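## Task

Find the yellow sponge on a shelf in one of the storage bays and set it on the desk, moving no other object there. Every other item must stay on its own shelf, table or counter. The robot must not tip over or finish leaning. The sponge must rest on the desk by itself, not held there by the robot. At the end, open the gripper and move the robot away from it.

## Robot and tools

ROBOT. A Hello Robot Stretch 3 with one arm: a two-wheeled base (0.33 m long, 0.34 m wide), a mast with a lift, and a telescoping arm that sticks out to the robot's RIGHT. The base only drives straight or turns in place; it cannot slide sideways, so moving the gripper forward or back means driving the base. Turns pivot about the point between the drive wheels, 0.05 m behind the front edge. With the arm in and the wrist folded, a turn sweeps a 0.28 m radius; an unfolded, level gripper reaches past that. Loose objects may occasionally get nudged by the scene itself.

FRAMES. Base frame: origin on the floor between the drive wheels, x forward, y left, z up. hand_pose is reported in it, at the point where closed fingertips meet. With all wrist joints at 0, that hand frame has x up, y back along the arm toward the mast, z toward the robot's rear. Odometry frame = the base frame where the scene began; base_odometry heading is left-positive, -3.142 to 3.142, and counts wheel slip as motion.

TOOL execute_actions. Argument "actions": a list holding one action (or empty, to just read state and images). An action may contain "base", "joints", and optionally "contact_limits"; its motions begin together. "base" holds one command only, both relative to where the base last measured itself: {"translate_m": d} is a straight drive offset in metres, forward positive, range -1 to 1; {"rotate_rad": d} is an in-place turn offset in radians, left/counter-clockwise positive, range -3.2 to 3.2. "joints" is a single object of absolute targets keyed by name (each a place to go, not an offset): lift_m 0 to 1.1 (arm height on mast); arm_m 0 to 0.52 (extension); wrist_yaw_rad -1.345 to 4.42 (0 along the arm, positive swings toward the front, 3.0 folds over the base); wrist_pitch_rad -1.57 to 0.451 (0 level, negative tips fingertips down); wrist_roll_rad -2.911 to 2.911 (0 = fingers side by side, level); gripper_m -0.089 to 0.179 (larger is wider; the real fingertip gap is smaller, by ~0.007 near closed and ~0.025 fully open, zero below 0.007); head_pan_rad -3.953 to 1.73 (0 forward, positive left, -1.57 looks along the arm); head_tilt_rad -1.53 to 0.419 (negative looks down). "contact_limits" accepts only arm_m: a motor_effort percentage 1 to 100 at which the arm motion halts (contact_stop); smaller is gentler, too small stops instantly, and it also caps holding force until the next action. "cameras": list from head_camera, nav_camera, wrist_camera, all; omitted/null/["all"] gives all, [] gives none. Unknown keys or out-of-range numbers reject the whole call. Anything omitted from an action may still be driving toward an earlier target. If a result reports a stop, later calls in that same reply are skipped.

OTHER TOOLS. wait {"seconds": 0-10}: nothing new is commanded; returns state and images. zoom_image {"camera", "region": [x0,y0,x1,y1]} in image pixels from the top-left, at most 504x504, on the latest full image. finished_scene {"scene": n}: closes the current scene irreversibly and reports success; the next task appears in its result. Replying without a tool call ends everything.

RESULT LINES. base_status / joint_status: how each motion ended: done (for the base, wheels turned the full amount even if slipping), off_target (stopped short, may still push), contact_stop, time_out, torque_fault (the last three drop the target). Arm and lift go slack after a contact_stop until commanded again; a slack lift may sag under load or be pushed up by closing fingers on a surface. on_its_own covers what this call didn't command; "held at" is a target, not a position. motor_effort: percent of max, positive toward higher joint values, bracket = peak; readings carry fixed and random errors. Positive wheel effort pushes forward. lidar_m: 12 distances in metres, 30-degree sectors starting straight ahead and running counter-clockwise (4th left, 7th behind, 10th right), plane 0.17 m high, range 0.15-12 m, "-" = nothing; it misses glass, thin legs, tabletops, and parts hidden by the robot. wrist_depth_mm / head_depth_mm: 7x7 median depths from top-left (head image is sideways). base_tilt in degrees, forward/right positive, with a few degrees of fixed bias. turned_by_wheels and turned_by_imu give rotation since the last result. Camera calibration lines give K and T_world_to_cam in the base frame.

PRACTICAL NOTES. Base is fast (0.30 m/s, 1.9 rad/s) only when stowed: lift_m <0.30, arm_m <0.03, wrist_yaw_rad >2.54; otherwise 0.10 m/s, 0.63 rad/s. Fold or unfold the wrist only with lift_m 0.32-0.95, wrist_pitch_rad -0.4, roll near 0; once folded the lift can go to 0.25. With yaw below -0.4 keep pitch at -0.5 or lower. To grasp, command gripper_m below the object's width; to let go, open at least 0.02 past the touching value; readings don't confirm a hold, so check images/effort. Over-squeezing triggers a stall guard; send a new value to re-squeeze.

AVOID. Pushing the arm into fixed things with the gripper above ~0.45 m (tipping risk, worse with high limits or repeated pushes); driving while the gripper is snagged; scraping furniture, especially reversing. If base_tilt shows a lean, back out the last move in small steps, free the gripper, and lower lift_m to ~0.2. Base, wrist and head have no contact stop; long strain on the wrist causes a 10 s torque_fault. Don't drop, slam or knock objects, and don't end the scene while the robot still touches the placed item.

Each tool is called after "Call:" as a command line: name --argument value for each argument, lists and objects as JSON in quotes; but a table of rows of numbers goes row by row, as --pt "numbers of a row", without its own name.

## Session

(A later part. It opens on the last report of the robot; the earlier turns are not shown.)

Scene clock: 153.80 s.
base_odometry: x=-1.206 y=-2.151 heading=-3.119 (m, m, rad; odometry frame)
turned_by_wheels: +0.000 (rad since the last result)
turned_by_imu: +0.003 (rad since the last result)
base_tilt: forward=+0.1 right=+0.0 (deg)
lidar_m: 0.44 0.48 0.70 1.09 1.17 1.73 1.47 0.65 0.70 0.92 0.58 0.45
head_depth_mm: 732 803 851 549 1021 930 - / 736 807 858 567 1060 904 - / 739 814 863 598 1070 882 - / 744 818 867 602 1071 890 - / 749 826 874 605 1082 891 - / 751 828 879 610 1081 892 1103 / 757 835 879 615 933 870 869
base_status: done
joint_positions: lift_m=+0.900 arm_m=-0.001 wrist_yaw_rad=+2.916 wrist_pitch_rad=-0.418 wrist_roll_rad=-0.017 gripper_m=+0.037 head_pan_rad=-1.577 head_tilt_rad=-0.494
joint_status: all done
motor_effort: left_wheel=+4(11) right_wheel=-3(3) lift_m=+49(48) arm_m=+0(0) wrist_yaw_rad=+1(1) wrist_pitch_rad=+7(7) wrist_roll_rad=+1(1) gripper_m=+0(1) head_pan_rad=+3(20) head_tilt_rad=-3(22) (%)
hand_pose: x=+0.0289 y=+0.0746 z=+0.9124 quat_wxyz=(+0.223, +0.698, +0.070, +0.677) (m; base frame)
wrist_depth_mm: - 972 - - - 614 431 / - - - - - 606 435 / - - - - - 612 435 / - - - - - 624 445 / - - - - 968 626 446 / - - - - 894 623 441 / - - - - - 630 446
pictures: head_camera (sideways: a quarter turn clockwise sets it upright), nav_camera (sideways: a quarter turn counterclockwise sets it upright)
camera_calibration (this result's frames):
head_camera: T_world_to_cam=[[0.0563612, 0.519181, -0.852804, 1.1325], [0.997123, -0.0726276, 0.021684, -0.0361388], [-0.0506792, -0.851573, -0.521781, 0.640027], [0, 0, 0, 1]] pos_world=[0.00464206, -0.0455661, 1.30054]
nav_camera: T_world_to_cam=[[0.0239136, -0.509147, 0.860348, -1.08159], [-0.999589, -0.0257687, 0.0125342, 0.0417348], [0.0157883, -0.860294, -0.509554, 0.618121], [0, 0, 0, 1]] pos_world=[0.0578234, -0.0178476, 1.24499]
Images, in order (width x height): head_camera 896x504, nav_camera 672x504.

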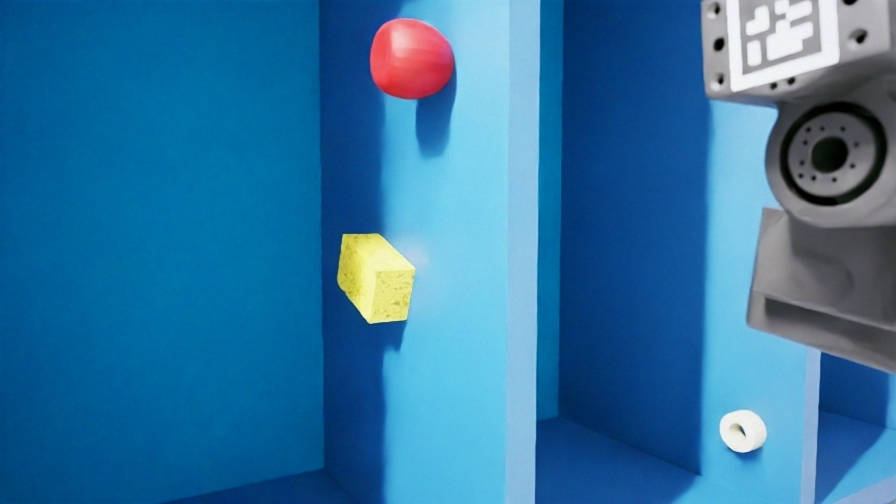

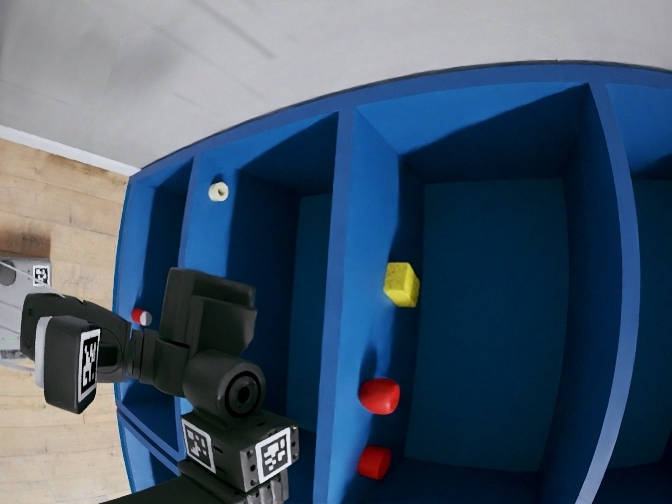

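Call:
execute_actions --actions '[{"base":{"translate_m":0.04},"joints":{"wrist_yaw_rad":0,"gripper_m":0.14}}]' --cameras '[]'

Call:
execute_actions --actions '[{"joints":{"lift_m":0.955,"wrist_pitch_rad":-0.02}}]' --cameras '[]'

Call:
execute_actions --actions '[{"joints":{"arm_m":0.2}}]' --cameras '["wrist_camera"]'

Scene clock: 165.63 s.
base_odometry: x=-1.246 y=-2.152 heading=-3.119 (m, m, rad; odometry frame)
turned_by_wheels: +0.000 (rad since the last result)
turned_by_imu: +0.001 (rad since the last result)
base_tilt: forward=+0.1 right=+0.0 (deg)
lidar_m: 0.40 0.43 0.64 1.09 1.17 1.72 1.50 0.68 0.77 0.92 0.53 0.41
head_depth_mm: 735 805 854 552 1056 925 - / 738 813 862 593 1063 877 - / 743 820 867 597 1069 - - / 747 823 872 601 1075 914 1121 / 751 828 878 606 1081 866 1100 / 757 832 884 610 1045 893 1007 / 751 812 818 615 833 835 846
base_status: done
joint_positions: lift_m=+0.900 arm_m=-0.001 wrist_yaw_rad=+0.002 wrist_pitch_rad=-0.418 wrist_roll_rad=-0.017 gripper_m=+0.140 head_pan_rad=-1.577 head_tilt_rad=-0.494
joint_status: all done
motor_effort: left_wheel=+3(11) right_wheel=-3(4) lift_m=+49(49) arm_m=+0(1) wrist_yaw_rad=-2(3) wrist_pitch_rad=+7(7) wrist_roll_rad=+1(1) gripper_m=-1(100) head_pan_rad=+3(5) head_tilt_rad=-3(3) (%)
hand_pose: x=-0.0211 y=-0.3685 z=+0.9124 quat_wxyz=(+0.698, +0.149, -0.685, -0.145) (m; base frame)
wrist_depth_mm: 220 220 233 250 270 261 242 / 339 428 221 212 205 199 195 / 368 518 752 735 701 660 584 / 375 527 809 770 793 736 592 / 384 484 689 706 716 746 582 / 411 - 583 593 585 625 571 / 423 495 499 509 508 505 517
pictures: none
No camera images: the call's "cameras" was empty. Leave "cameras" out to get every camera's image.

Scene clock: 166.97 s.
base_odometry: x=-1.246 y=-2.152 heading=-3.119 (m, m, rad; odometry frame)
turned_by_wheels: +0.000 (rad since the last result)
turned_by_imu: +0.000 (rad since the last result)
base_tilt: forward=+0.1 right=+0.0 (deg)
lidar_m: 0.40 0.43 0.64 1.09 1.17 1.72 1.50 0.67 0.77 0.92 0.53 0.41
head_depth_mm: 735 808 857 553 1100 - - / 740 814 860 622 1102 - - / 742 817 869 598 - - - / 745 825 871 602 1078 861 1092 / 751 828 876 623 1085 891 1100 / 757 836 885 610 1046 894 1007 / 752 812 818 615 835 835 845
base_status: not commanded
joint_positions: lift_m=+0.955 arm_m=-0.001 wrist_yaw_rad=+0.002 wrist_pitch_rad=-0.041 wrist_roll_rad=-0.017 gripper_m=+0.140 head_pan_rad=-1.577 head_tilt_rad=-0.494
joint_status: all done
motor_effort: left_wheel=+4(4) right_wheel=-3(3) lift_m=+49(49) arm_m=-1(0) wrist_yaw_rad=-2(2) wrist_pitch_rad=+8(9) wrist_roll_rad=+1(1) gripper_m=+1(1) head_pan_rad=+3(4) head_tilt_rad=-3(3) (%)
hand_pose: x=-0.0210 y=-0.3992 z=+1.0589 quat_wxyz=(+0.713, +0.016, -0.700, -0.014) (m; base frame)
wrist_depth_mm: 364 492 634 610 605 585 574 / 369 493 673 638 625 597 605 / 363 504 680 670 646 618 603 / 369 473 563 472 614 632 580 / 317 348 333 342 359 293 353 / 269 - 255 251 250 275 266 / 356 546 789 753 747 737 231
pictures: none
No camera images: the call's "cameras" was empty. Leave "cameras" out to get every camera's image.

Scene clock: 169.70 s.
base_odometry: x=-1.246 y=-2.152 heading=-3.119 (m, m, rad; odometry frame)
turned_by_wheels: +0.000 (rad since the last result)
turned_by_imu: +0.000 (rad since the last result)
base_tilt: forward=+0.0 right=+0.0 (deg)
lidar_m: 0.40 0.43 0.64 1.09 1.17 1.72 1.50 0.68 0.77 0.92 0.53 0.41
head_depth_mm: 735 807 866 - 1026 874 1081 / 739 811 881 - 1040 876 1008 / 744 817 879 - 1034 883 1094 / 747 823 885 573 1073 885 1090 / 752 828 882 604 1080 889 1099 / 756 832 884 610 1045 893 1006 / 751 812 815 615 832 835 849
base_status: not commanded
joint_positions: lift_m=+0.955 arm_m=+0.200 wrist_yaw_rad=+0.001 wrist_pitch_rad=-0.041 wrist_roll_rad=-0.017 gripper_m=+0.140 head_pan_rad=-1.577 head_tilt_rad=-0.494
joint_status: all done
motor_effort: left_wheel=+4(3) right_wheel=-3(3) lift_m=+48(49) arm_m=+4(2) wrist_yaw_rad=-2(2) wrist_pitch_rad=+8(8) wrist_roll_rad=+1(1) gripper_m=+0(1) head_pan_rad=+4(4) head_tilt_rad=-3(3) (%)
hand_pose: x=-0.0212 y=-0.5997 z=+1.0590 quat_wxyz=(+0.713, +0.015, -0.701, -0.014) (m; base frame)
wrist_depth_mm: 343 445 450 431 419 415 406 / 355 460 461 452 434 434 416 / 352 483 477 470 458 445 425 / 359 459 497 478 475 460 444 / 316 344 327 233 356 397 383 / 228 - 226 215 248 272 262 / 181 182 185 189 191 187 199
pictures: wrist_camera
camera_calibration (this result's frames):
wrist_camera: T_world_to_cam=[[-0.997309, 0.0315204, 0.0661885, -0.0800465], [-0.0574657, 0.224486, -0.972782, 1.1917], [-0.0455209, -0.973968, -0.22207, -0.179344], [0, 0, 0, 1]] pos_world=[-0.0195132, -0.439672, 1.12473]
Images, in order (width x height): wrist_camera 644x364.

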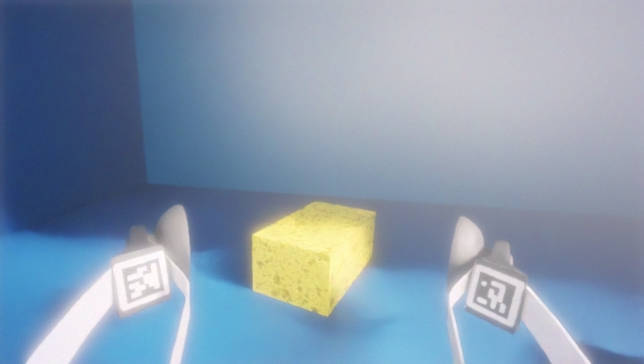

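Call:
execute_actions --actions '[{"joints":{"arm_m":0.30,"wrist_pitch_rad":-0.2}}]' --cameras '["wrist_camera"]'

Scene clock: 175.47 s.
base_odometry: x=-1.246 y=-2.152 heading=-3.119 (m, m, rad; odometry frame)
turned_by_wheels: +0.000 (rad since the last result)
turned_by_imu: +0.001 (rad since the last result)
base_tilt: forward=+0.1 right=+0.0 (deg)
lidar_m: 0.40 0.43 0.64 1.09 1.17 1.72 1.50 0.67 0.77 0.92 0.53 0.41
head_depth_mm: 736 806 868 - 1057 873 1085 / 740 810 866 542 1064 878 1014 / 741 818 - 544 1070 882 1090 / 749 821 883 548 1071 887 1093 / 752 828 880 605 1081 889 1097 / 756 834 885 610 1045 894 1001 / 749 813 816 615 835 834 847
base_status: not commanded
joint_positions: lift_m=+0.955 arm_m=+0.300 wrist_yaw_rad=+0.001 wrist_pitch_rad=-0.216 wrist_roll_rad=-0.017 gripper_m=+0.140 head_pan_rad=-1.577 head_tilt_rad=-0.494
joint_status: all done
motor_effort: left_wheel=+3(3) right_wheel=-3(3) lift_m=+49(49) arm_m=+4(0) wrist_yaw_rad=-2(2) wrist_pitch_rad=+6(8) wrist_roll_rad=+1(1) gripper_m=+0(0) head_pan_rad=+4(4) head_tilt_rad=-3(3) (%)
hand_pose: x=-0.0213 y=-0.6898 z=+1.0151 quat_wxyz=(+0.709, +0.077, -0.697, -0.076) (m; base frame)
wrist_depth_mm: 333 351 340 333 323 316 306 / 338 380 363 353 344 331 327 / 341 392 378 375 362 353 346 / 266 274 284 181 305 314 321 / 200 212 135 130 197 235 227 / 159 - 124 108 163 181 176 / - 132 130 116 138 136 143
pictures: wrist_camera
camera_calibration (this result's frames):
wrist_camera: T_world_to_cam=[[-0.997296, 0.0196408, 0.0708209, -0.0872419], [-0.0575551, 0.390525, -0.918791, 1.22893], [-0.0457032, -0.920383, -0.388339, -0.0711011], [0, 0, 0, 1]] pos_world=[-0.0195242, -0.543656, 1.1077]
Images, in order (width x height): wrist_camera 644x364.

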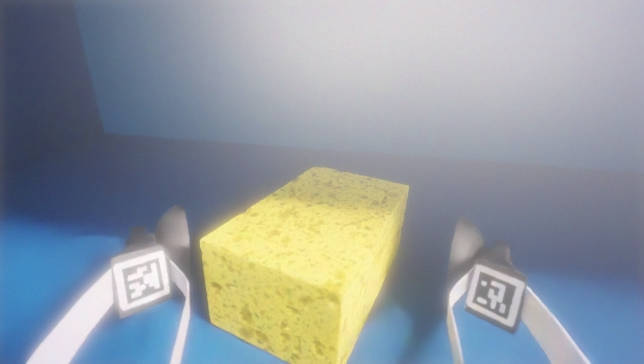

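Call:
execute_actions --actions '[{"joints":{"gripper_m":0.02}}]' --cameras '[]'

Call:
execute_actions --actions '[{"joints":{"lift_m":1.0}}]' --cameras '["wrist_camera"]'

Scene clock: 181.73 s.
base_odometry: x=-1.246 y=-2.152 heading=-3.119 (m, m, rad; odometry frame)
turned_by_wheels: +0.000 (rad since the last result)
turned_by_imu: +0.001 (rad since the last result)
base_tilt: forward=+0.0 right=+0.0 (deg)
lidar_m: 0.40 0.43 0.64 1.09 1.17 1.71 1.50 0.67 0.77 0.92 0.53 0.41
head_depth_mm: 734 807 870 - 1056 876 1088 / 740 811 862 542 1062 877 1009 / 744 816 - 543 1069 881 1092 / 748 822 885 548 1072 888 1097 / 753 828 879 605 1077 889 1098 / 758 834 882 611 1047 895 1005 / 751 811 817 615 834 833 847
base_status: not commanded
joint_positions: lift_m=+0.955 arm_m=+0.300 wrist_yaw_rad=+0.001 wrist_pitch_rad=-0.216 wrist_roll_rad=-0.017 gripper_m=+0.022 head_pan_rad=-1.577 head_tilt_rad=-0.494
joint_status: all done
motor_effort: left_wheel=+3(4) right_wheel=-3(3) lift_m=+49(49) arm_m=+4(4) wrist_yaw_rad=-1(1) wrist_pitch_rad=+6(6) wrist_roll_rad=+1(1) gripper_m=-33(100) head_pan_rad=+4(4) head_tilt_rad=-3(3) (%)
hand_pose: x=-0.0213 y=-0.6898 z=+1.0151 quat_wxyz=(+0.709, +0.077, -0.697, -0.076) (m; base frame)
wrist_depth_mm: 337 351 343 336 320 319 306 / 341 374 363 352 347 330 328 / 345 384 383 375 364 356 350 / 270 275 284 181 302 316 326 / 201 202 136 131 174 222 229 / 158 161 127 115 125 174 175 / 131 133 134 125 138 142 143
pictures: none
No camera images: the call's "cameras" was empty. Leave "cameras" out to get every camera's image.

Scene clock: 182.97 s.
base_odometry: x=-1.246 y=-2.152 heading=-3.119 (m, m, rad; odometry frame)
turned_by_wheels: +0.000 (rad since the last result)
turned_by_imu: +0.000 (rad since the last result)
base_tilt: forward=+0.0 right=+0.0 (deg)
lidar_m: 0.40 0.43 0.64 1.09 1.17 1.72 1.50 0.68 0.77 0.92 0.53 0.41
head_depth_mm: 734 806 - 559 1057 872 1080 / 740 800 854 592 1057 876 1010 / 742 804 - 570 1072 880 1089 / 747 819 - 575 1072 886 1096 / 751 827 876 606 1082 889 1098 / 754 833 886 610 1047 893 1004 / 749 813 819 615 833 835 848
base_status: not commanded
joint_positions: lift_m=+1.000 arm_m=+0.300 wrist_yaw_rad=+0.001 wrist_pitch_rad=-0.218 wrist_roll_rad=-0.017 gripper_m=+0.028 head_pan_rad=-1.577 head_tilt_rad=-0.494
joint_status: all done
on_its_own: gripper_m is held at +0.027, not at your +0.020, by its stall guard, which is still easing
motor_effort: left_wheel=+4(4) right_wheel=-3(3) lift_m=+49(51) arm_m=+4(4) wrist_yaw_rad=-1(1) wrist_pitch_rad=+7(7) wrist_roll_rad=+1(1) gripper_m=-25(32) head_pan_rad=+3(4) head_tilt_rad=-3(3) (%)
hand_pose: x=-0.0213 y=-0.6896 z=+1.0597 quat_wxyz=(+0.709, +0.078, -0.696, -0.076) (m; base frame)
wrist_depth_mm: 334 352 344 332 323 314 305 / 338 375 363 355 341 334 323 / 341 399 389 373 367 350 347 / 337 378 391 188 384 373 367 / 272 276 136 130 272 309 317 / 217 223 127 115 134 239 242 / 181 183 181 125 191 195 197
pictures: wrist_camera
camera_calibration (this result's frames):
wrist_camera: T_world_to_cam=[[-0.997296, 0.019521, 0.0708555, -0.0905213], [-0.057556, 0.392087, -0.918126, 1.27021], [-0.0457042, -0.919721, -0.389903, -0.0515516], [0, 0, 0, 1]] pos_world=[-0.0195242, -0.54368, 1.15253]
Images, in order (width x height): wrist_camera 644x364.

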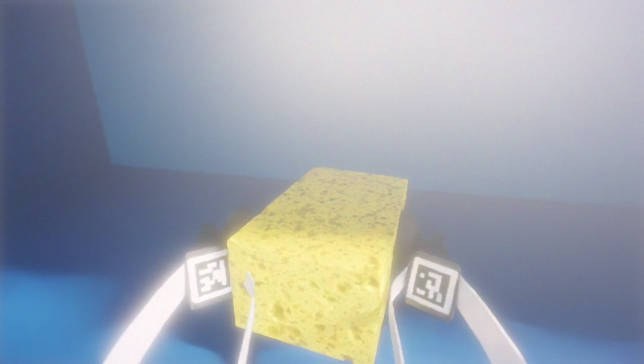

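Call:
execute_actions --actions '[{"joints":{"arm_m":0,"gripper_m":0.035}}]' --cameras '[]'

Call:
execute_actions --actions '[{"base":{"translate_m":-1.0},"joints":{"wrist_yaw_rad":1.5,"lift_m":0.9,"head_pan_rad":-2.6,"head_tilt_rad":-0.6}}]' --cameras '["nav_camera","wrist_camera"]'

Scene clock: 196.37 s.
base_odometry: x=-1.246 y=-2.152 heading=-3.119 (m, m, rad; odometry frame)
turned_by_wheels: +0.000 (rad since the last result)
turned_by_imu: +0.001 (rad since the last result)
base_tilt: forward=+0.1 right=+0.0 (deg)
lidar_m: 0.40 0.43 0.64 1.09 1.17 1.72 1.51 0.68 0.77 0.92 0.53 0.41
head_depth_mm: 735 808 855 560 - - - / 739 810 857 622 - - - / 743 817 866 662 - - - / 748 821 873 666 1113 863 1096 / 753 828 879 608 1082 890 1097 / 758 832 884 610 1045 893 1003 / 750 812 818 614 836 834 848
base_status: not commanded
joint_positions: lift_m=+1.000 arm_m=+0.000 wrist_yaw_rad=+0.001 wrist_pitch_rad=-0.218 wrist_roll_rad=-0.017 gripper_m=+0.036 head_pan_rad=-1.577 head_tilt_rad=-0.494
joint_status: all done
motor_effort: left_wheel=+4(3) right_wheel=-3(3) lift_m=+49(49) arm_m=-4(2) wrist_yaw_rad=+0(1) wrist_pitch_rad=+7(7) wrist_roll_rad=+1(1) gripper_m=-24(24) head_pan_rad=+3(3) head_tilt_rad=-3(3) (%)
hand_pose: x=-0.0213 y=-0.3902 z=+1.0596 quat_wxyz=(+0.709, +0.078, -0.696, -0.076) (m; base frame)
wrist_depth_mm: 360 490 612 596 575 568 551 / 369 500 655 633 624 597 581 / 371 500 617 656 648 624 598 / 347 383 392 187 418 307 416 / 288 283 133 130 275 304 317 / 385 492 128 115 134 255 252 / 383 554 681 125 720 737 589
pictures: none
No camera images: the call's "cameras" was empty. Leave "cameras" out to get every camera's image.

Scene clock: 207.67 s.
base_odometry: x=-0.246 y=-2.129 heading=-3.119 (m, m, rad; odometry frame)
turned_by_wheels: +0.000 (rad since the last result)
turned_by_imu: -0.004 (rad since the last result)
base_tilt: forward=+0.1 right=+0.0 (deg)
lidar_m: 1.40 1.49 1.20 1.18 1.08 1.20 1.74 0.57 0.67 0.83 0.55 0.59
head_depth_mm: 2028 2238 2482 2101 1690 1389 - / 2150 2378 2635 2154 1683 1387 - / 2301 2576 2812 2184 1706 1434 - / 2451 2751 2951 2119 1657 1439 - / 465 521 589 678 825 - - / 478 547 624 563 929 - 1071 / 520 602 680 519 1000 - -
base_status: done
joint_positions: lift_m=+0.900 arm_m=+0.000 wrist_yaw_rad=+1.498 wrist_pitch_rad=-0.219 wrist_roll_rad=-0.017 gripper_m=+0.036 head_pan_rad=-2.593 head_tilt_rad=-0.593
joint_status: all done
motor_effort: left_wheel=+5(7) right_wheel=-3(7) lift_m=+37(43) arm_m=-3(4) wrist_yaw_rad=+1(5) wrist_pitch_rad=+7(7) wrist_roll_rad=+1(1) gripper_m=-24(24) head_pan_rad=-4(51) head_tilt_rad=-3(13) (%)
hand_pose: x=+0.2229 y=-0.1631 z=+0.9598 quat_wxyz=(+0.572, +0.531, -0.457, +0.427) (m; base frame)
wrist_depth_mm: - - - - - - 281 / - - - - - 525 296 / - - - - - 399 301 / - - - 187 - 403 332 / - - 133 130 875 387 357 / - - 128 116 134 402 385 / - - - 124 - 437 425
pictures: nav_camera (sideways: a quarter turn counterclockwise sets it upright), wrist_camera
camera_calibration (this result's frames):
nav_camera: T_world_to_cam=[[-0.490518, -0.331742, 0.805816, -1.00735], [-0.549674, 0.835328, 0.00929336, 0.0432109], [-0.676203, -0.438377, -0.592094, 0.729729], [0, 0, 0, 1]] pos_world=[0.0230724, -0.0503803, 1.24341]
wrist_camera: T_world_to_cam=[[-0.0927093, -0.993167, 0.0708761, -0.217064], [-0.396156, -0.0285134, -0.91774, 0.992634], [0.913491, -0.113161, -0.390806, 0.323563], [0, 0, 0, 1]] pos_world=[0.0775422, -0.150663, 1.05282]
Images, in order (width x height): nav_camera 672x504, wrist_camera 644x364.

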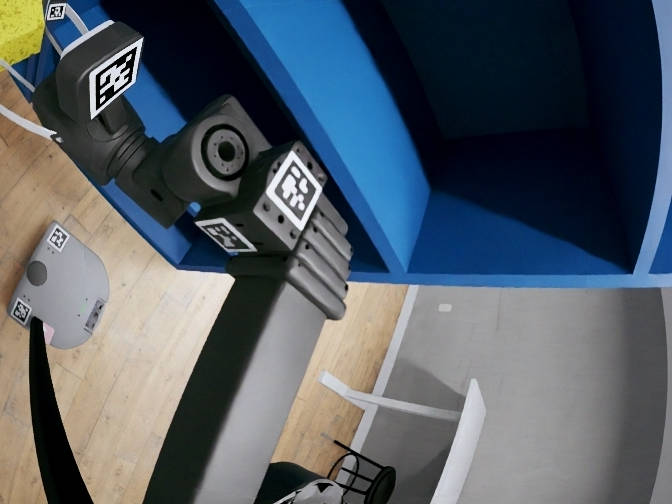

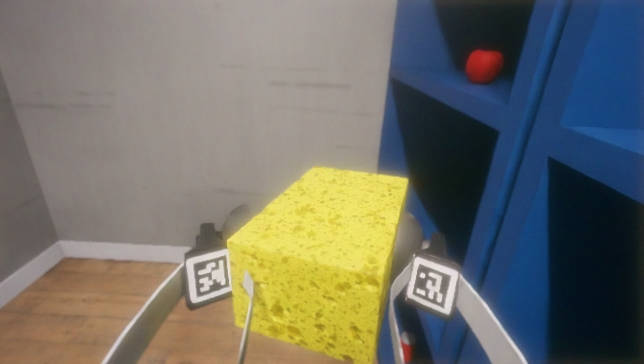

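Call:
execute_actions --actions '[{"base":{"translate_m":-0.55},"joints":{"head_pan_rad":-3.4}}]' --cameras '["nav_camera"]'

Scene clock: 223.83 s.
base_odometry: x=+0.304 y=-2.117 heading=-3.119 (m, m, rad; odometry frame)
turned_by_wheels: +0.000 (rad since the last result)
turned_by_imu: -0.002 (rad since the last result)
base_tilt: forward=+0.0 right=+0.0 (deg)
lidar_m: 1.93 1.62 1.25 0.85 0.88 1.20 1.35 1.94 2.84 0.34 0.35 1.01
head_depth_mm: 1668 1367 2011 - - - - / 1630 1281 2097 - - - - / 1604 1278 2006 2215 - - - / 1560 1301 1867 2184 - - - / 1528 1315 1865 2112 - - - / 1509 1335 1887 2079 1752 1416 - / 1474 1349 1835 2005 1687 1428 1259
base_status: done
joint_positions: lift_m=+0.900 arm_m=+0.000 wrist_yaw_rad=+1.498 wrist_pitch_rad=-0.219 wrist_roll_rad=-0.017 gripper_m=+0.036 head_pan_rad=-3.393 head_tilt_rad=-0.593
joint_status: all done
motor_effort: left_wheel=+5(7) right_wheel=-3(9) lift_m=+36(37) arm_m=-3(3) wrist_yaw_rad=+3(3) wrist_pitch_rad=+7(7) wrist_roll_rad=+1(1) gripper_m=-24(24) head_pan_rad=-5(47) head_tilt_rad=-3(3) (%)
hand_pose: x=+0.2229 y=-0.1631 z=+0.9598 quat_wxyz=(+0.572, +0.531, -0.457, +0.427) (m; base frame)
wrist_depth_mm: - - - - 761 760 739 / - - - - 807 781 705 / - - - - 874 346 300 / - - - 187 934 919 209 / - - 133 130 888 916 710 / - - 127 116 135 756 708 / - - - 125 619 626 631
pictures: nav_camera (sideways: a quarter turn counterclockwise sets it upright)
camera_calibration (this result's frames):
nav_camera: T_world_to_cam=[[-0.579882, 0.120804, 0.805695, -1.00665], [0.216288, 0.976285, 0.00928655, 0.0385474], [-0.785466, 0.179647, -0.592258, 0.73061], [0, 0, 0, 1]] pos_world=[-0.0182054, -0.0472779, 1.2434]
Images, in order (width x height): nav_camera 672x504.

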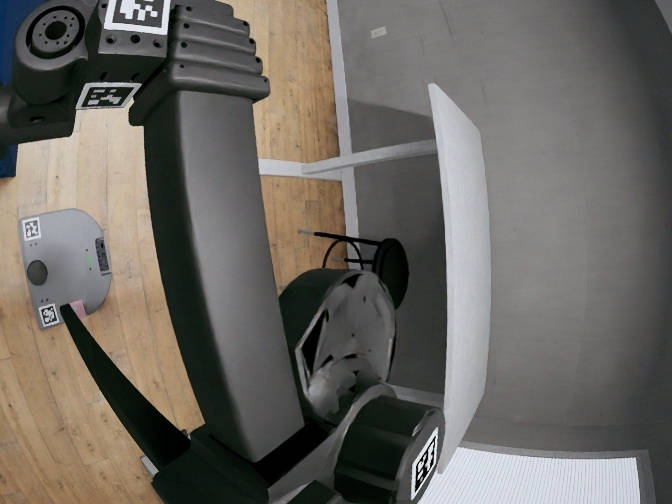

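Call:
execute_actions --actions '[{"base":{"translate_m":-0.75}}]' --cameras '[]'

Call:
execute_actions --actions '[{"base":{"rotate_rad":-1.6},"joints":{"head_pan_rad":-1.57,"head_tilt_rad":-0.8}}]' --cameras '[]'

Call:
execute_actions --actions '[{"joints":{"wrist_yaw_rad":0}}]' --cameras '["nav_camera","wrist_camera"]'

Scene clock: 244.63 s.
base_odometry: x=+1.053 y=-2.100 heading=-3.119 (m, m, rad; odometry frame)
turned_by_wheels: +0.000 (rad since the last result)
turned_by_imu: -0.002 (rad since the last result)
base_tilt: forward=+0.1 right=+0.0 (deg)
lidar_m: 1.73 1.70 0.88 0.88 1.38 0.53 0.61 0.68 1.66 3.14 1.09 0.87
head_depth_mm: 966 1064 785 - - - - / 944 1043 791 - - - - / 922 1016 795 599 - - - / 907 1013 800 604 - - - / 887 991 805 605 - - - / 871 965 813 585 464 1315 - / 851 946 820 588 459 407 1157
base_status: done
joint_positions: lift_m=+0.900 arm_m=+0.000 wrist_yaw_rad=+1.498 wrist_pitch_rad=-0.219 wrist_roll_rad=-0.017 gripper_m=+0.036 head_pan_rad=-3.393 head_tilt_rad=-0.593
joint_status: not commanded
motor_effort: left_wheel=+5(6) right_wheel=-3(8) lift_m=+37(36) arm_m=-3(3) wrist_yaw_rad=+3(2) wrist_pitch_rad=+7(7) wrist_roll_rad=+1(1) gripper_m=-24(23) head_pan_rad=-4(4) head_tilt_rad=-3(3) (%)
hand_pose: x=+0.2229 y=-0.1631 z=+0.9598 quat_wxyz=(+0.572, +0.531, -0.457, +0.427) (m; base frame)
wrist_depth_mm: - - - - 646 643 660 / - - - - 677 672 - / - - - - 744 716 - / - - - 187 777 786 - / - - 133 130 819 839 - / - - 128 116 134 977 - / - - - 126 - - -
pictures: none
No camera images: the call's "cameras" was empty. Leave "cameras" out to get every camera's image.

Scene clock: 248.10 s.
base_odometry: x=+1.053 y=-2.100 heading=+1.564 (m, m, rad; odometry frame)
turned_by_wheels: -1.600 (rad since the last result)
turned_by_imu: -1.573 (rad since the last result)
base_tilt: forward=+0.0 right=+0.0 (deg)
lidar_m: 3.13 1.84 0.88 1.73 1.75 0.89 0.88 1.12 0.53 0.61 0.68 1.61
head_depth_mm: 897 712 551 461 - 1216 1109 / 899 715 553 463 - 1217 1112 / 896 721 555 459 - - 1113 / 898 722 556 453 1445 - 1119 / 898 726 558 454 1442 - 1121 / 899 729 561 456 429 - 1111 / 902 734 562 457 1392 - 1125
base_status: done
joint_positions: lift_m=+0.900 arm_m=+0.000 wrist_yaw_rad=+1.499 wrist_pitch_rad=-0.219 wrist_roll_rad=-0.017 gripper_m=+0.036 head_pan_rad=-1.577 head_tilt_rad=-0.790
joint_status: all done
motor_effort: left_wheel=+4(11) right_wheel=-4(7) lift_m=+36(37) arm_m=-3(3) wrist_yaw_rad=+2(3) wrist_pitch_rad=+7(7) wrist_roll_rad=+1(1) gripper_m=-24(24) head_pan_rad=+4(49) head_tilt_rad=-5(24) (%)
hand_pose: x=+0.2229 y=-0.1630 z=+0.9598 quat_wxyz=(+0.572, +0.532, -0.457, +0.427) (m; base frame)
wrist_depth_mm: - - - - - - - / - - - - - - - / - - - - - - - / - - - 187 - 275 287 / - - 133 130 - 223 200 / - - 128 116 134 - 160 / - - - 125 - - 143
pictures: none
No camera images: the call's "cameras" was empty. Leave "cameras" out to get every camera's image.

Scene clock: 253.77 s.
base_odometry: x=+1.053 y=-2.100 heading=+1.564 (m, m, rad; odometry frame)
turned_by_wheels: +0.000 (rad since the last result)
turned_by_imu: +0.768 (rad since the last result)
base_tilt: forward=+0.1 right=+0.0 (deg)
lidar_m: 0.89 0.81 2.58 1.11 1.05 1.25 0.62 0.66 0.69 1.33 2.44 1.74
head_depth_mm: 1054 1106 546 458 - - 1091 / 1147 1276 548 486 - - 1111 / 1258 1450 550 1601 - - 1121 / 1385 1618 1733 446 1409 1254 1115 / 1547 1852 2073 1699 1472 1273 1116 / 1766 2140 2154 1755 1478 1273 1120 / 2029 2479 2142 1753 1473 1280 1121
base_status: not commanded
joint_positions: lift_m=+0.900 arm_m=+0.000 wrist_yaw_rad=+0.063 wrist_pitch_rad=-0.223 wrist_roll_rad=-0.015 gripper_m=+0.036 head_pan_rad=-1.575 head_tilt_rad=-0.796
joint_status: wrist_yaw_rad off_target (ended at +0.063, target +0.000)
on_its_own: wrist_yaw_rad is held at +0.053, not at your +0.000, by its stall guard, which is not easing now; wrist_yaw_rad is at rest, and its effort (-13) is outside its rest range (-12 to +12)
motor_effort: left_wheel=+2(100) right_wheel=-3(40) lift_m=+41(55) arm_m=+3(9) wrist_yaw_rad=-13(100) wrist_pitch_rad=+9(22) wrist_roll_rad=+0(0) gripper_m=-20(30) head_pan_rad=+3(3) head_tilt_rad=-2(5) (%)
hand_pose: x=-0.0060 y=-0.3888 z=+0.9586 quat_wxyz=(+0.710, +0.102, -0.694, -0.056) (m; base frame)
wrist_depth_mm: - - - - - 812 674 / - - - - - 843 682 / - - - - - 803 483 / - - - 221 263 273 282 / - - 149 129 185 194 199 / - - 129 130 136 157 152 / - - - - - 147 130
pictures: nav_camera (sideways: a quarter turn counterclockwise sets it upright), wrist_camera
camera_calibration (this result's frames):
nav_camera: T_world_to_cam=[[0.0241664, -0.742256, 0.669681, -0.833064], [-0.999535, -0.0303908, 0.00238531, 0.0549501], [0.0185816, -0.669427, -0.742645, 0.921315], [0, 0, 0, 1]] pos_world=[0.0579372, 0.0000772577, 1.24197]
wrist_camera: T_world_to_cam=[[-0.996699, -0.0427591, 0.0690095, -0.0964373], [-0.0802812, 0.392793, -0.916116, 1.05855], [0.0120658, -0.918632, -0.39493, 0.192039], [0, 0, 0, 1]] pos_world=[-0.0134548, -0.243501, 1.05225]
Images, in order (width x height): nav_camera 672x504, wrist_camera 644x364.

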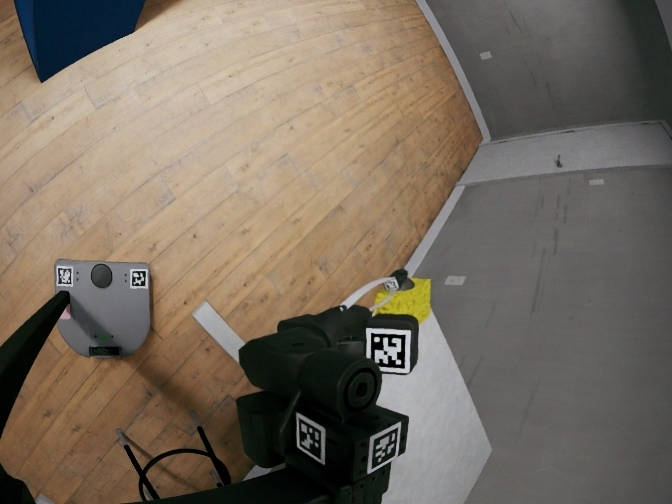

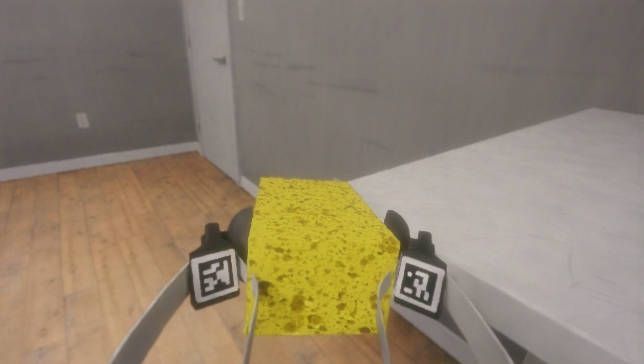

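Call:
execute_actions --actions '[{"joints":{"lift_m":1.07,"wrist_yaw_rad":0.1}}]' --cameras '[]'

Call:
execute_actions --actions '[{"base":{"rotate_rad":-0.7}}]' --cameras '["nav_camera","wrist_camera"]'

Scene clock: 266.43 s.
base_odometry: x=+1.053 y=-2.100 heading=+1.564 (m, m, rad; odometry frame)
turned_by_wheels: +0.000 (rad since the last result)
turned_by_imu: +0.001 (rad since the last result)
base_tilt: forward=+0.0 right=+0.0 (deg)
lidar_m: 0.89 0.81 2.58 1.11 1.05 1.25 0.62 0.66 0.69 1.33 2.44 1.75
head_depth_mm: - - - - 1305 1257 1105 / - - - - 1405 1249 1113 / - - - - 1426 1249 1124 / - - - 1694 1460 1269 1118 / 1610 326 2083 1736 1472 1266 1112 / 1766 2143 2148 1742 1478 1265 1124 / 2028 2459 2171 1759 1473 1277 1122
base_status: not commanded
joint_positions: lift_m=+1.070 arm_m=+0.000 wrist_yaw_rad=+0.098 wrist_pitch_rad=-0.221 wrist_roll_rad=-0.015 gripper_m=+0.036 head_pan_rad=-1.575 head_tilt_rad=-0.796
joint_status: all done
motor_effort: left_wheel=+0(2) right_wheel=-1(3) lift_m=+49(49) arm_m=+3(3) wrist_yaw_rad=+3(13) wrist_pitch_rad=+8(9) wrist_roll_rad=+0(0) gripper_m=-19(19) head_pan_rad=+1(3) head_tilt_rad=-2(2) (%)
hand_pose: x=+0.0025 y=-0.3883 z=+1.1288 quat_wxyz=(+0.711, +0.113, -0.692, -0.043) (m; base frame)
wrist_depth_mm: - - - - - 820 680 / - - - - - 840 699 / - - - - - 848 711 / - - - 221 - 900 700 / - - - 130 - 546 527 / - - - 130 135 403 409 / - - - 310 313 330 332
pictures: none
No camera images: the call's "cameras" was empty. Leave "cameras" out to get every camera's image.

Scene clock: 268.50 s.
base_odometry: x=+1.053 y=-2.100 heading=+0.864 (m, m, rad; odometry frame)
turned_by_wheels: -0.700 (rad since the last result)
turned_by_imu: -0.688 (rad since the last result)
base_tilt: forward=+0.1 right=+0.0 (deg)
lidar_m: 2.07 1.00 0.81 1.68 1.75 0.97 0.97 0.62 0.66 0.69 1.21 1.84
head_depth_mm: - - - - 1423 1255 1107 / - - - - 1393 1261 1111 / - - - - 1425 1261 1123 / - - - 460 1460 1264 1118 / 934 326 537 477 1370 1247 1119 / 942 720 557 478 1465 1269 1120 / 985 724 558 479 1472 1270 1120
base_status: done
joint_positions: lift_m=+1.070 arm_m=+0.000 wrist_yaw_rad=+0.099 wrist_pitch_rad=-0.221 wrist_roll_rad=-0.015 gripper_m=+0.036 head_pan_rad=-1.575 head_tilt_rad=-0.796
joint_status: not commanded
motor_effort: left_wheel=+4(10) right_wheel=-3(7) lift_m=+48(49) arm_m=+3(3) wrist_yaw_rad=+0(0) wrist_pitch_rad=+8(8) wrist_roll_rad=+0(0) gripper_m=-18(18) head_pan_rad=+2(3) head_tilt_rad=-2(2) (%)
hand_pose: x=+0.0027 y=-0.3882 z=+1.1288 quat_wxyz=(+0.711, +0.113, -0.692, -0.043) (m; base frame)
wrist_depth_mm: 975 919 838 786 740 706 658 / - 977 907 822 784 727 701 / - - 956 905 834 770 730 / - - 707 221 694 707 745 / - - 446 129 482 516 526 / - 378 343 130 135 402 403 / 313 309 313 296 313 327 332
pictures: nav_camera (sideways: a quarter turn counterclockwise sets it upright), wrist_camera
camera_calibration (this result's frames):
nav_camera: T_world_to_cam=[[0.0241665, -0.742256, 0.669681, -0.833064], [-0.999535, -0.030391, 0.00238531, 0.0549501], [0.0185818, -0.669427, -0.742645, 0.921315], [0, 0, 0, 1]] pos_world=[0.0579372, 0.00007727, 1.24197]
wrist_camera: T_world_to_cam=[[-0.994563, -0.0780249, 0.068968, -0.113159], [-0.0940109, 0.38785, -0.916916, 1.21402], [0.044793, -0.918414, -0.393076, 0.25757], [0, 0, 0, 1]] pos_world=[-0.00994968, -0.243132, 1.22221]
Images, in order (width x height): nav_camera 672x504, wrist_camera 644x364.

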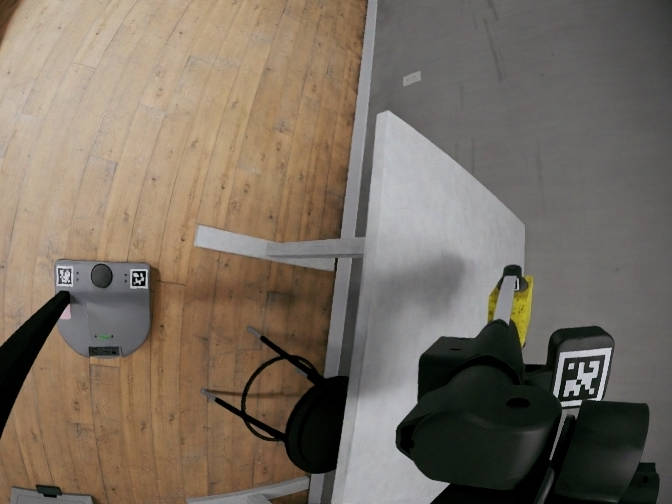

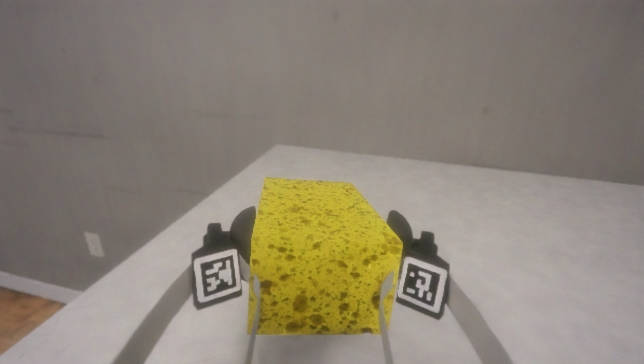

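Call:
execute_actions --actions '[{"joints":{"arm_m":0.15,"lift_m":0.96}}]' --cameras '["wrist_camera"]'

Scene clock: 274.90 s.
base_odometry: x=+1.053 y=-2.100 heading=+0.864 (m, m, rad; odometry frame)
turned_by_wheels: +0.000 (rad since the last result)
turned_by_imu: +0.001 (rad since the last result)
base_tilt: forward=+0.0 right=+0.0 (deg)
lidar_m: 2.07 1.00 0.81 1.68 1.75 0.97 0.97 0.62 0.66 0.69 1.21 1.84
head_depth_mm: 898 - - 458 1424 1258 1105 / 923 - - 453 1395 1265 1114 / 915 - - 449 1462 1264 1126 / 924 - - 462 1463 1263 1117 / 931 716 552 476 1363 1244 1125 / 941 718 555 478 1471 1271 1120 / 986 724 557 481 1477 1274 1121
base_status: not commanded
joint_positions: lift_m=+0.960 arm_m=+0.150 wrist_yaw_rad=+0.099 wrist_pitch_rad=-0.221 wrist_roll_rad=-0.015 gripper_m=+0.036 head_pan_rad=-1.575 head_tilt_rad=-0.796
joint_status: all done
motor_effort: left_wheel=+4(4) right_wheel=-3(3) lift_m=+36(41) arm_m=+4(4) wrist_yaw_rad=+1(2) wrist_pitch_rad=+8(8) wrist_roll_rad=+0(0) gripper_m=-18(18) head_pan_rad=+1(2) head_tilt_rad=-2(2) (%)
hand_pose: x=+0.0027 y=-0.5382 z=+1.0192 quat_wxyz=(+0.711, +0.113, -0.692, -0.042) (m; base frame)
wrist_depth_mm: 822 754 693 656 620 589 553 / 889 789 747 685 655 621 573 / 946 857 764 659 670 635 600 / - 406 390 222 417 430 448 / 288 283 268 129 286 309 314 / 219 225 207 129 135 237 242 / 182 185 186 176 187 195 198
pictures: wrist_camera
camera_calibration (this result's frames):
wrist_camera: T_world_to_cam=[[-0.994539, -0.078329, 0.0689662, -0.117385], [-0.0941242, 0.387745, -0.916948, 1.17167], [0.0450823, -0.918432, -0.393001, 0.0766894], [0, 0, 0, 1]] pos_world=[-0.00991912, -0.39307, 1.1126]
Images, in order (width x height): wrist_camera 644x364.

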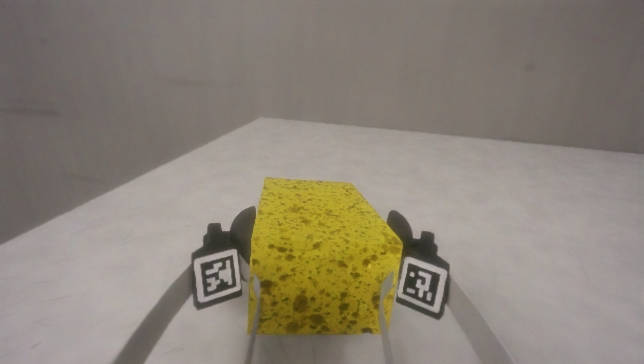

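Call:
execute_actions --actions '[{"joints":{"lift_m":0.918}}]' --cameras '[]'

Call:
execute_actions --actions '[{"joints":{"gripper_m":0.13}}]' --cameras '[]'

Call:
execute_actions --actions '[{"joints":{"lift_m":1.03}}]' --cameras '[]'

Call:
execute_actions --actions '[{"joints":{"arm_m":0}}]' --cameras '["wrist_camera"]'

Scene clock: 285.27 s.
base_odometry: x=+1.053 y=-2.100 heading=+0.864 (m, m, rad; odometry frame)
turned_by_wheels: +0.000 (rad since the last result)
turned_by_imu: +0.001 (rad since the last result)
base_tilt: forward=+0.0 right=+0.0 (deg)
lidar_m: 2.07 1.00 0.81 1.68 1.75 0.97 0.97 0.62 0.66 0.69 1.21 1.84
head_depth_mm: 901 733 - 435 1421 1256 1104 / 902 738 - 440 1394 1266 1111 / 915 738 - 448 1467 1265 1122 / 923 742 - 456 1471 1264 1116 / 931 716 537 476 1363 1252 1121 / 939 720 557 478 1474 1272 1118 / 985 723 559 480 1474 1270 1121
base_status: not commanded
joint_positions: lift_m=+0.918 arm_m=+0.150 wrist_yaw_rad=+0.099 wrist_pitch_rad=-0.199 wrist_roll_rad=-0.015 gripper_m=+0.036 head_pan_rad=-1.575 head_tilt_rad=-0.796
joint_status: all done
motor_effort: left_wheel=+4(4) right_wheel=-3(3) lift_m=+34(37) arm_m=+4(4) wrist_yaw_rad=+0(0) wrist_pitch_rad=-1(8) wrist_roll_rad=+0(0) gripper_m=-19(19) head_pan_rad=+2(2) head_tilt_rad=-2(2) (%)
hand_pose: x=+0.0029 y=-0.5399 z=+0.9828 quat_wxyz=(+0.712, +0.105, -0.694, -0.035) (m; base frame)
wrist_depth_mm: 800 753 691 673 615 583 548 / 873 807 762 696 654 611 567 / 927 862 511 539 583 607 597 / 970 304 310 199 335 347 359 / 216 220 202 131 225 242 247 / 171 174 161 129 135 185 190 / 141 142 144 138 144 152 153
pictures: none
No camera images: the call's "cameras" was empty. Leave "cameras" out to get every camera's image.

Scene clock: 286.70 s.
base_odometry: x=+1.053 y=-2.100 heading=+0.864 (m, m, rad; odometry frame)
turned_by_wheels: +0.000 (rad since the last result)
turned_by_imu: +0.000 (rad since the last result)
base_tilt: forward=+0.1 right=+0.0 (deg)
lidar_m: 2.07 1.00 0.81 1.68 1.75 0.97 0.97 0.62 0.66 0.69 1.21 1.84
head_depth_mm: 897 731 - 435 1427 1261 1111 / 906 738 - 439 1392 1260 1114 / 913 739 - 449 1464 1258 1122 / 922 744 - 456 1461 1267 1116 / 931 716 536 476 1369 1247 1115 / 939 719 556 478 1474 1273 1122 / 987 723 559 480 1477 1275 1124
base_status: not commanded
joint_positions: lift_m=+0.918 arm_m=+0.150 wrist_yaw_rad=+0.100 wrist_pitch_rad=-0.216 wrist_roll_rad=-0.015 gripper_m=+0.130 head_pan_rad=-1.575 head_tilt_rad=-0.796
joint_status: all done
motor_effort: left_wheel=+4(4) right_wheel=-3(3) lift_m=+36(35) arm_m=+4(4) wrist_yaw_rad=+0(2) wrist_pitch_rad=+6(6) wrist_roll_rad=+0(0) gripper_m=+0(100) head_pan_rad=+2(4) head_tilt_rad=-2(2) (%)
hand_pose: x=+0.0029 y=-0.5386 z=+0.9786 quat_wxyz=(+0.712, +0.112, -0.693, -0.040) (m; base frame)
wrist_depth_mm: 822 746 705 647 622 578 552 / 848 790 758 706 651 607 573 / 953 839 468 495 520 552 576 / 624 288 292 192 316 324 334 / 208 221 205 139 224 234 237 / 165 - 159 131 163 188 182 / - 137 138 139 143 141 148
pictures: none
No camera images: the call's "cameras" was empty. Leave "cameras" out to get every camera's image.

Scene clock: 288.57 s.
base_odometry: x=+1.053 y=-2.100 heading=+0.864 (m, m, rad; odometry frame)
turned_by_wheels: +0.000 (rad since the last result)
turned_by_imu: +0.000 (rad since the last result)
base_tilt: forward=+0.0 right=+0.0 (deg)
lidar_m: 2.07 1.00 0.81 1.68 1.75 0.97 0.97 0.62 0.66 0.69 1.21 1.84
head_depth_mm: - - 537 458 1423 1260 1106 / - - 539 459 1392 1254 1113 / - - 531 460 1457 1260 1119 / - - 533 462 1464 1267 1116 / 931 687 540 477 1368 1248 1121 / 938 719 556 478 1474 1271 1118 / 986 724 558 480 1476 1275 1118
base_status: not commanded
joint_positions: lift_m=+1.030 arm_m=+0.150 wrist_yaw_rad=+0.100 wrist_pitch_rad=-0.217 wrist_roll_rad=-0.015 gripper_m=+0.130 head_pan_rad=-1.575 head_tilt_rad=-0.796
joint_status: all done
motor_effort: left_wheel=+4(4) right_wheel=-3(3) lift_m=+49(50) arm_m=+4(4) wrist_yaw_rad=+0(0) wrist_pitch_rad=+7(7) wrist_roll_rad=+0(0) gripper_m=+1(1) head_pan_rad=+2(2) head_tilt_rad=-2(2) (%)
hand_pose: x=+0.0029 y=-0.5385 z=+1.0899 quat_wxyz=(+0.711, +0.112, -0.693, -0.041) (m; base frame)
wrist_depth_mm: 800 753 703 653 621 583 551 / 880 811 739 681 657 613 583 / 959 874 811 740 696 655 616 / - 917 568 583 611 622 618 / - - 414 423 431 453 457 / - - 326 333 336 360 345 / 271 259 268 220 274 270 284
pictures: none
No camera images: the call's "cameras" was empty. Leave "cameras" out to get every camera's image.

Scene clock: 290.93 s.
base_odometry: x=+1.053 y=-2.100 heading=+0.864 (m, m, rad; odometry frame)
turned_by_wheels: +0.000 (rad since the last result)
turned_by_imu: +0.000 (rad since the last result)
base_tilt: forward=+0.0 right=+0.0 (deg)
lidar_m: 2.07 1.00 0.81 1.68 1.75 0.97 0.97 0.62 0.66 0.69 1.21 1.84
head_depth_mm: 898 - - - - 1244 1112 / 906 - - - - 1260 1115 / 922 - - - - 1259 1125 / 922 - - - 1445 1267 1115 / 933 716 555 476 1369 1248 1119 / 942 736 539 478 1469 1268 1118 / 986 724 558 479 1477 1273 1123
base_status: not commanded
joint_positions: lift_m=+1.030 arm_m=+0.000 wrist_yaw_rad=+0.100 wrist_pitch_rad=-0.217 wrist_roll_rad=-0.015 gripper_m=+0.130 head_pan_rad=-1.575 head_tilt_rad=-0.796
joint_status: all done
motor_effort: left_wheel=+4(4) right_wheel=-3(3) lift_m=+49(48) arm_m=-4(4) wrist_yaw_rad=+0(0) wrist_pitch_rad=+7(7) wrist_roll_rad=+0(0) gripper_m=+0(1) head_pan_rad=+2(2) head_tilt_rad=-2(2) (%)
hand_pose: x=+0.0029 y=-0.3891 z=+1.0899 quat_wxyz=(+0.711, +0.112, -0.693, -0.041) (m; base frame)
wrist_depth_mm: 978 898 834 775 738 701 676 / - 993 905 843 807 750 699 / - - 963 840 829 778 732 / - - 582 594 617 618 648 / - - 421 376 431 447 448 / - - 325 317 334 360 351 / 269 262 270 270 273 272 287
pictures: wrist_camera
camera_calibration (this result's frames):
wrist_camera: T_world_to_cam=[[-0.994517, -0.078686, 0.0688805, -0.110439], [-0.0939953, 0.383905, -0.918576, 1.17894], [0.0458354, -0.920014, -0.389197, 0.236563], [0, 0, 0, 1]] pos_world=[-0.00986143, -0.243651, 1.18262]
Images, in order (width x height): wrist_camera 644x364.

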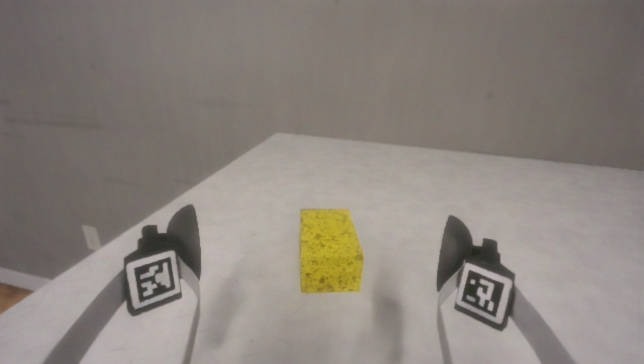

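Call:
finished_scene --scene 2

The scene is finished: the task was done.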